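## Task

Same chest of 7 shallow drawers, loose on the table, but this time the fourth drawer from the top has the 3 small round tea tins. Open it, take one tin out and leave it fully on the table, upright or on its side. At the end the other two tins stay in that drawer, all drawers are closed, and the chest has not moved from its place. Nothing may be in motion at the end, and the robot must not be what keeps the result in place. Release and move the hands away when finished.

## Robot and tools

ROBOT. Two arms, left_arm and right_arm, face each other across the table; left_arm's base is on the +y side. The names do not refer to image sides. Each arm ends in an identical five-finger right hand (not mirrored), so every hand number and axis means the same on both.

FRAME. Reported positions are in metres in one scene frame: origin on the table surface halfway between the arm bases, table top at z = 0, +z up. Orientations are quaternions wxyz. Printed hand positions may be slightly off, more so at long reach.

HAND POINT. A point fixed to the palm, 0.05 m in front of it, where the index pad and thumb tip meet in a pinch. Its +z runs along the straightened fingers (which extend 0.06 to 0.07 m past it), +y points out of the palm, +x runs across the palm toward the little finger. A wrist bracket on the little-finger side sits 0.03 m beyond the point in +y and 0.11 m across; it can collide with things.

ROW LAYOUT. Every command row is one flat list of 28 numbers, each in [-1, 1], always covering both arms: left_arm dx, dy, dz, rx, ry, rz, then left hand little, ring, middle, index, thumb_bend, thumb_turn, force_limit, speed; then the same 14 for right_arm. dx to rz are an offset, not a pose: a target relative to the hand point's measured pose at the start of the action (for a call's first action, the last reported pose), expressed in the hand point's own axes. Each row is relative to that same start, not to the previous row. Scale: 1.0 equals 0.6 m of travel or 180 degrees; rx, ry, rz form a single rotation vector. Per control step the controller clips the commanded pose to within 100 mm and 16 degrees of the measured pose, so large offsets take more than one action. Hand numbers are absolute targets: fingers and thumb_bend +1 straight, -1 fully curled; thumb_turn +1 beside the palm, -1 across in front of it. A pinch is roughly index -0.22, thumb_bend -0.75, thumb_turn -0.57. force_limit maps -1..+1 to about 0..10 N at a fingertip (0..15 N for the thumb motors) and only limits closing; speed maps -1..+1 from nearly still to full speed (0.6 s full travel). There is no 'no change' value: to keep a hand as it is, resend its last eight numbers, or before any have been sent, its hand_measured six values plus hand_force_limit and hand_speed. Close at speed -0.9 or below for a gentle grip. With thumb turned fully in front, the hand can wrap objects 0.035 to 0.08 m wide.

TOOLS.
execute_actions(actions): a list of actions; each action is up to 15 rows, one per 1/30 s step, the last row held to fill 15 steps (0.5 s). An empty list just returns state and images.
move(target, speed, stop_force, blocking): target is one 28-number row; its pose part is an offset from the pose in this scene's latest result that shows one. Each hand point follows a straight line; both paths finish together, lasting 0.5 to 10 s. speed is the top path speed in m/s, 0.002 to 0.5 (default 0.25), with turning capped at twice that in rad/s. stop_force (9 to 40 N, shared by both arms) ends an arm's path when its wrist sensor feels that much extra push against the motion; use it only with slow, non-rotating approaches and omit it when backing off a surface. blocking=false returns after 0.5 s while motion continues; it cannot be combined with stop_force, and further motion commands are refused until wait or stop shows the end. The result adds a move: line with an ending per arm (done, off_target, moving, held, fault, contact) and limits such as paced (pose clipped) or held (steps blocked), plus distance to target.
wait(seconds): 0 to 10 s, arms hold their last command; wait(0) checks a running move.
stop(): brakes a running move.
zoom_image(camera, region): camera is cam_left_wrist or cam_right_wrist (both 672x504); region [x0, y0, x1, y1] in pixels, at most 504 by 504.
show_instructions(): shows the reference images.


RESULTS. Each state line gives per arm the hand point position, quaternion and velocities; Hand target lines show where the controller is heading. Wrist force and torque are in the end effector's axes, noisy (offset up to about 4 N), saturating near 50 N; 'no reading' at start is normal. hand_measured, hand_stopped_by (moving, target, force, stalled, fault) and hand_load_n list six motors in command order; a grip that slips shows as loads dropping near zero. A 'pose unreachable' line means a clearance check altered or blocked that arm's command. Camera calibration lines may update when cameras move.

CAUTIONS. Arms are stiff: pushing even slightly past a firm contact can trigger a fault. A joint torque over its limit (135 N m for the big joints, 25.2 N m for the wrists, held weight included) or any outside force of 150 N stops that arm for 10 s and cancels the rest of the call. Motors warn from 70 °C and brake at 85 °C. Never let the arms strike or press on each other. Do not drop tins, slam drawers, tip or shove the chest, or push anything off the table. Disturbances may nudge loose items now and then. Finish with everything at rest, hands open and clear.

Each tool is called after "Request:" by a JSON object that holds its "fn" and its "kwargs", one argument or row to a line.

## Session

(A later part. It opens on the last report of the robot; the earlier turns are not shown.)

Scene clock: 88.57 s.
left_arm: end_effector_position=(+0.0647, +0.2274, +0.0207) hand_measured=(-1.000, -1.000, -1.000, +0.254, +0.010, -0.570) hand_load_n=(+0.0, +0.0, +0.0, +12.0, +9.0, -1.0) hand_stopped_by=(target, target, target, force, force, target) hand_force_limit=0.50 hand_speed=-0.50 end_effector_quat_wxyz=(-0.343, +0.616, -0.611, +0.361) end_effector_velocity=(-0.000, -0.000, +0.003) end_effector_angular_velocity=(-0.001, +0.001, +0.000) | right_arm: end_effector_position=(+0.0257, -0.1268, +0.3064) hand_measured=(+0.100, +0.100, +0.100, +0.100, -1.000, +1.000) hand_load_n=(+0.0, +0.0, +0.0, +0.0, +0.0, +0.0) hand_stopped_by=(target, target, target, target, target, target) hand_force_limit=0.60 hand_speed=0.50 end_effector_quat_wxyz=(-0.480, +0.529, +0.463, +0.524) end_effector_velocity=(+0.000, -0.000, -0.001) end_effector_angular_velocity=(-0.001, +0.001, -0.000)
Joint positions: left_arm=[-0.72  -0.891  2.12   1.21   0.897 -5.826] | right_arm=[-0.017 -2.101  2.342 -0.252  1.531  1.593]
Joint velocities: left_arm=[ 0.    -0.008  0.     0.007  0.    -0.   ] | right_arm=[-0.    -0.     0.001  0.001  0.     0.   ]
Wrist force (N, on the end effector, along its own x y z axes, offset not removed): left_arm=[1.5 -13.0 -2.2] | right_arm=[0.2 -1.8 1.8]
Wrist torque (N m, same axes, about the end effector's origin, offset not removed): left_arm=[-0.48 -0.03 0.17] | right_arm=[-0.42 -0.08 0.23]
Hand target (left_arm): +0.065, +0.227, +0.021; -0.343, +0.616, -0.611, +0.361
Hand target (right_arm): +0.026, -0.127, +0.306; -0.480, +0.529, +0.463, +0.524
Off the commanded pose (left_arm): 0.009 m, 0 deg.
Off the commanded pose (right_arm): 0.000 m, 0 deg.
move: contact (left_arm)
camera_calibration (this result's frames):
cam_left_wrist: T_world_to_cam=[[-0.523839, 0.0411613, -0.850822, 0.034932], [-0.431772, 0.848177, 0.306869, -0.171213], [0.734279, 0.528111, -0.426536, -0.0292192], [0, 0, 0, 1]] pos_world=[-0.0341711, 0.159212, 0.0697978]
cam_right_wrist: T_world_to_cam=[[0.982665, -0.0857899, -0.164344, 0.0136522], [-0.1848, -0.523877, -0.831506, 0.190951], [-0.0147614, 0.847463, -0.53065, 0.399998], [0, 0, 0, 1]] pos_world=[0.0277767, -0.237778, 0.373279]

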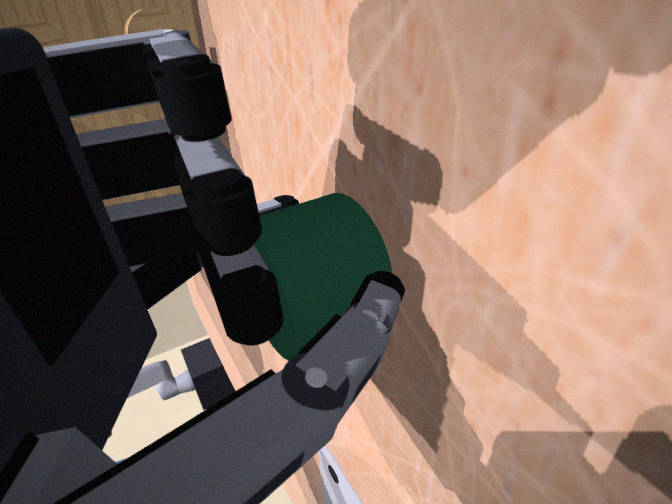

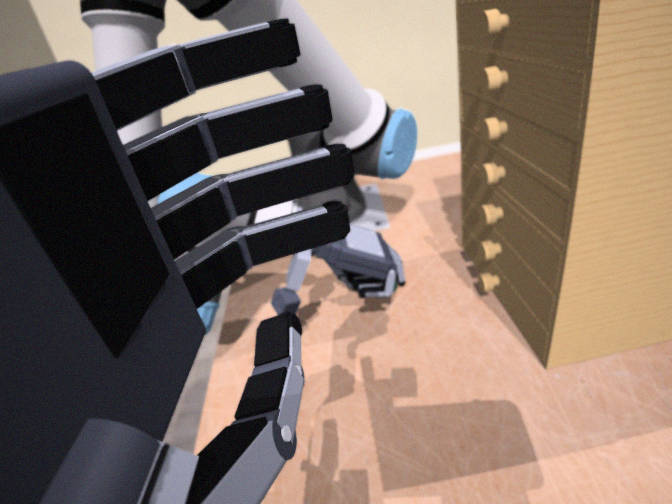

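Request:
{"fn": "execute_actions", "kwargs": {
  "actions": [
    [[0,-0.003,-0.002,0,0,0,-1,-1,-1,0.7,0.3,-0.57,0.5,-0.2,0,0,0,0,0,0,0.1,0.1,0.1,0.1,-1,1,0.6,0.5]],
    [[0,-0.003,-0.002,0,0,0,-1,-1,-1,0.7,0.3,-0.57,0.5,-0.2,0,0,0,0,0,0,0.1,0.1,0.1,0.1,-1,1,0.6,0.5]]
  ]
}}

Request:
{"fn": "move", "kwargs": {
  "target": [0,-0.2,-0.12,0,0,0,-1,-1,-1,0.7,0.3,-0.57,0.5,-0.2,0,0,0,0,0,0,0.1,0.1,0.1,0.1,-1,1,0.6,0.5],
  "speed": 0.1
}}

Scene clock: 89.70 s.
left_arm: end_effector_position=(+0.0645, +0.2275, +0.0249) hand_measured=(-1.000, -1.000, -1.000, +0.700, +0.300, -0.570) hand_load_n=(+0.0, +0.0, +0.0, +0.0, +0.0, +0.0) hand_stopped_by=(target, target, target, target, target, target) hand_force_limit=0.50 hand_speed=-0.20 end_effector_quat_wxyz=(-0.343, +0.616, -0.611, +0.361) end_effector_velocity=(-0.000, -0.000, +0.001) end_effector_angular_velocity=(-0.000, +0.000, -0.000) | right_arm: end_effector_position=(+0.0257, -0.1268, +0.3064) hand_measured=(+0.100, +0.100, +0.100, +0.100, -1.000, +1.000) hand_load_n=(+0.0, +0.0, +0.0, +0.0, +0.0, +0.0) hand_stopped_by=(target, target, target, target, target, target) hand_force_limit=0.60 hand_speed=0.50 end_effector_quat_wxyz=(-0.480, +0.529, +0.463, +0.524) end_effector_velocity=(-0.000, +0.000, -0.000) end_effector_angular_velocity=(-0.000, -0.000, +0.002)
Joint positions: left_arm=[-0.721 -0.902  2.121  1.221  0.897 -5.827] | right_arm=[-0.017 -2.101  2.342 -0.252  1.531  1.593]
Joint velocities: left_arm=[-0.    -0.002  0.     0.001 -0.     0.   ] | right_arm=[-0.     0.     0.001 -0.001 -0.002 -0.   ]
Wrist force (N, on the end effector, along its own x y z axes, offset not removed): left_arm=[0.0 0.7 0.5] | right_arm=[0.1 -2.4 3.1]
Wrist torque (N m, same axes, about the end effector's origin, offset not removed): left_arm=[-0.07 0.10 0.24] | right_arm=[-0.64 -0.13 0.19]
Hand target (left_arm): +0.065, +0.227, +0.025; -0.343, +0.616, -0.611, +0.361
Hand target (right_arm): +0.026, -0.127, +0.306; -0.480, +0.529, +0.463, +0.524
Off the commanded pose (left_arm): 0.000 m, 0 deg.
Off the commanded pose (right_arm): 0.000 m, 0 deg.
camera_calibration (this result's frames):
cam_left_wrist: T_world_to_cam=[[-0.523835, 0.0411664, -0.850825, 0.0383822], [-0.431782, 0.848169, 0.306877, -0.172694], [0.734276, 0.528124, -0.426525, -0.0273], [0, 0, 0, 1]] pos_world=[-0.0344144, 0.159311, 0.0740081]
cam_right_wrist: T_world_to_cam=[[0.982665, -0.08579, -0.164345, 0.0136522], [-0.1848, -0.523877, -0.831506, 0.190951], [-0.0147614, 0.847463, -0.53065, 0.399998], [0, 0, 0, 1]] pos_world=[0.0277767, -0.237778, 0.373279]

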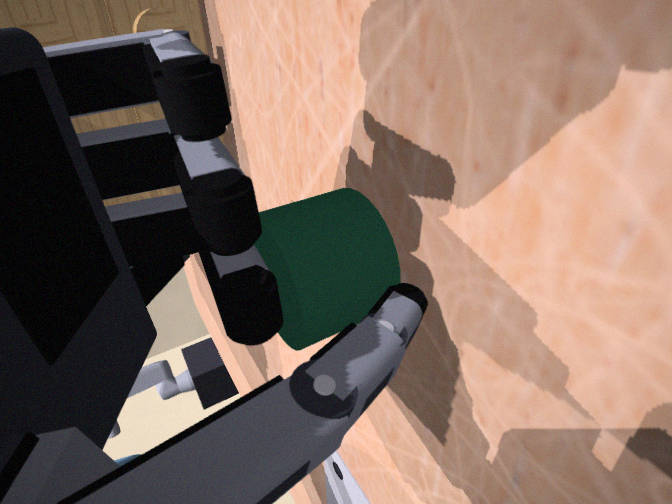

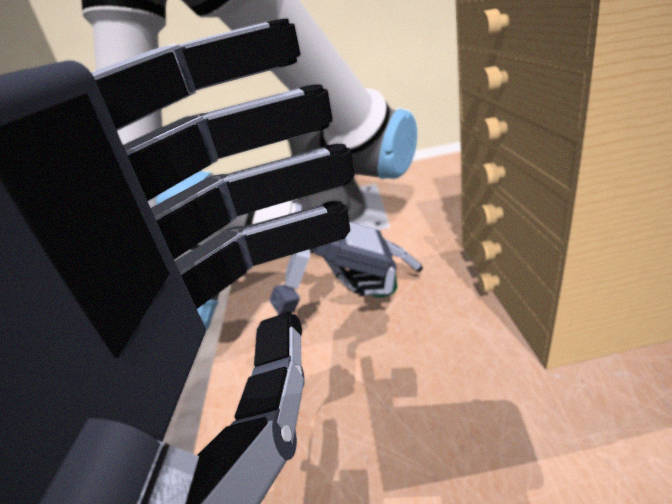

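Scene clock: 91.67 s.
left_arm: end_effector_position=(+0.0629, +0.2306, +0.1645) hand_measured=(-1.000, -1.000, -1.000, +0.700, +0.300, -0.570) hand_load_n=(+0.0, +0.0, +0.0, +0.0, +0.0, +0.0) hand_stopped_by=(target, target, target, target, target, target) hand_force_limit=0.50 hand_speed=-0.20 end_effector_quat_wxyz=(-0.343, +0.616, -0.611, +0.361) end_effector_velocity=(-0.000, +0.000, +0.002) end_effector_angular_velocity=(+0.001, -0.000, +0.001) | right_arm: end_effector_position=(+0.0257, -0.1268, +0.3064) hand_measured=(+0.100, +0.100, +0.100, +0.100, -1.000, +1.000) hand_load_n=(+0.0, +0.0, +0.0, +0.0, +0.0, +0.0) hand_stopped_by=(target, target, target, target, target, target) hand_force_limit=0.60 hand_speed=0.50 end_effector_quat_wxyz=(-0.480, +0.529, +0.463, +0.524) end_effector_velocity=(-0.000, +0.000, -0.000) end_effector_angular_velocity=(-0.000, -0.000, +0.002)
Joint positions: left_arm=[-0.731 -1.236  2.095  1.586  0.905 -5.835] | right_arm=[-0.017 -2.101  2.342 -0.252  1.531  1.593]
Joint velocities: left_arm=[-0.001 -0.005 -0.002  0.008  0.002 -0.   ] | right_arm=[ 0.    -0.     0.     0.    -0.001 -0.   ]
Wrist force (N, on the end effector, along its own x y z axes, offset not removed): left_arm=[0.7 -1.4 -1.2] | right_arm=[-0.4 -1.9 2.9]
Wrist torque (N m, same axes, about the end effector's origin, offset not removed): left_arm=[-0.34 0.04 0.09] | right_arm=[-0.51 -0.05 0.14]
Hand target (left_arm): +0.063, +0.231, +0.165; -0.343, +0.616, -0.611, +0.361
Hand target (right_arm): +0.026, -0.127, +0.306; -0.480, +0.529, +0.463, +0.524
Off the commanded pose (left_arm): 0.000 m, 0 deg.
Off the commanded pose (right_arm): 0.000 m, 0 deg.
move: done
camera_calibration (this result's frames):
cam_left_wrist: T_world_to_cam=[[-0.523856, 0.0411948, -0.85081, 0.156151], [-0.431763, 0.848167, 0.306909, -0.218944], [0.734272, 0.528124, -0.426531, 0.0317405], [0, 0, 0, 1]] pos_world=[-0.0360376, 0.162506, 0.213589]
cam_right_wrist: T_world_to_cam=[[0.982665, -0.0857901, -0.164344, 0.0136522], [-0.1848, -0.523877, -0.831506, 0.190951], [-0.0147614, 0.847463, -0.53065, 0.399998], [0, 0, 0, 1]] pos_world=[0.0277767, -0.237778, 0.373279]

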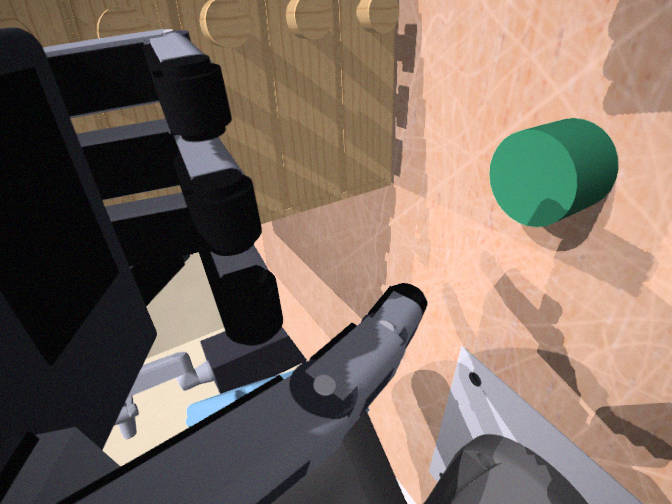

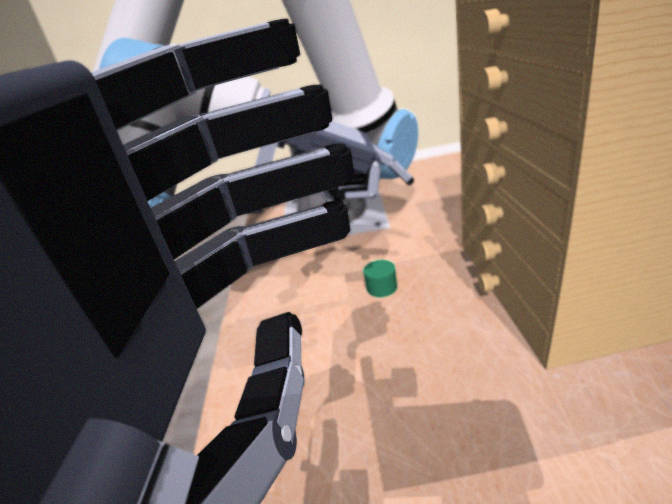

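Request:
{"fn": "finished_scene", "kwargs": {
  "scene": 2
}}

The scene is finished: the task was done.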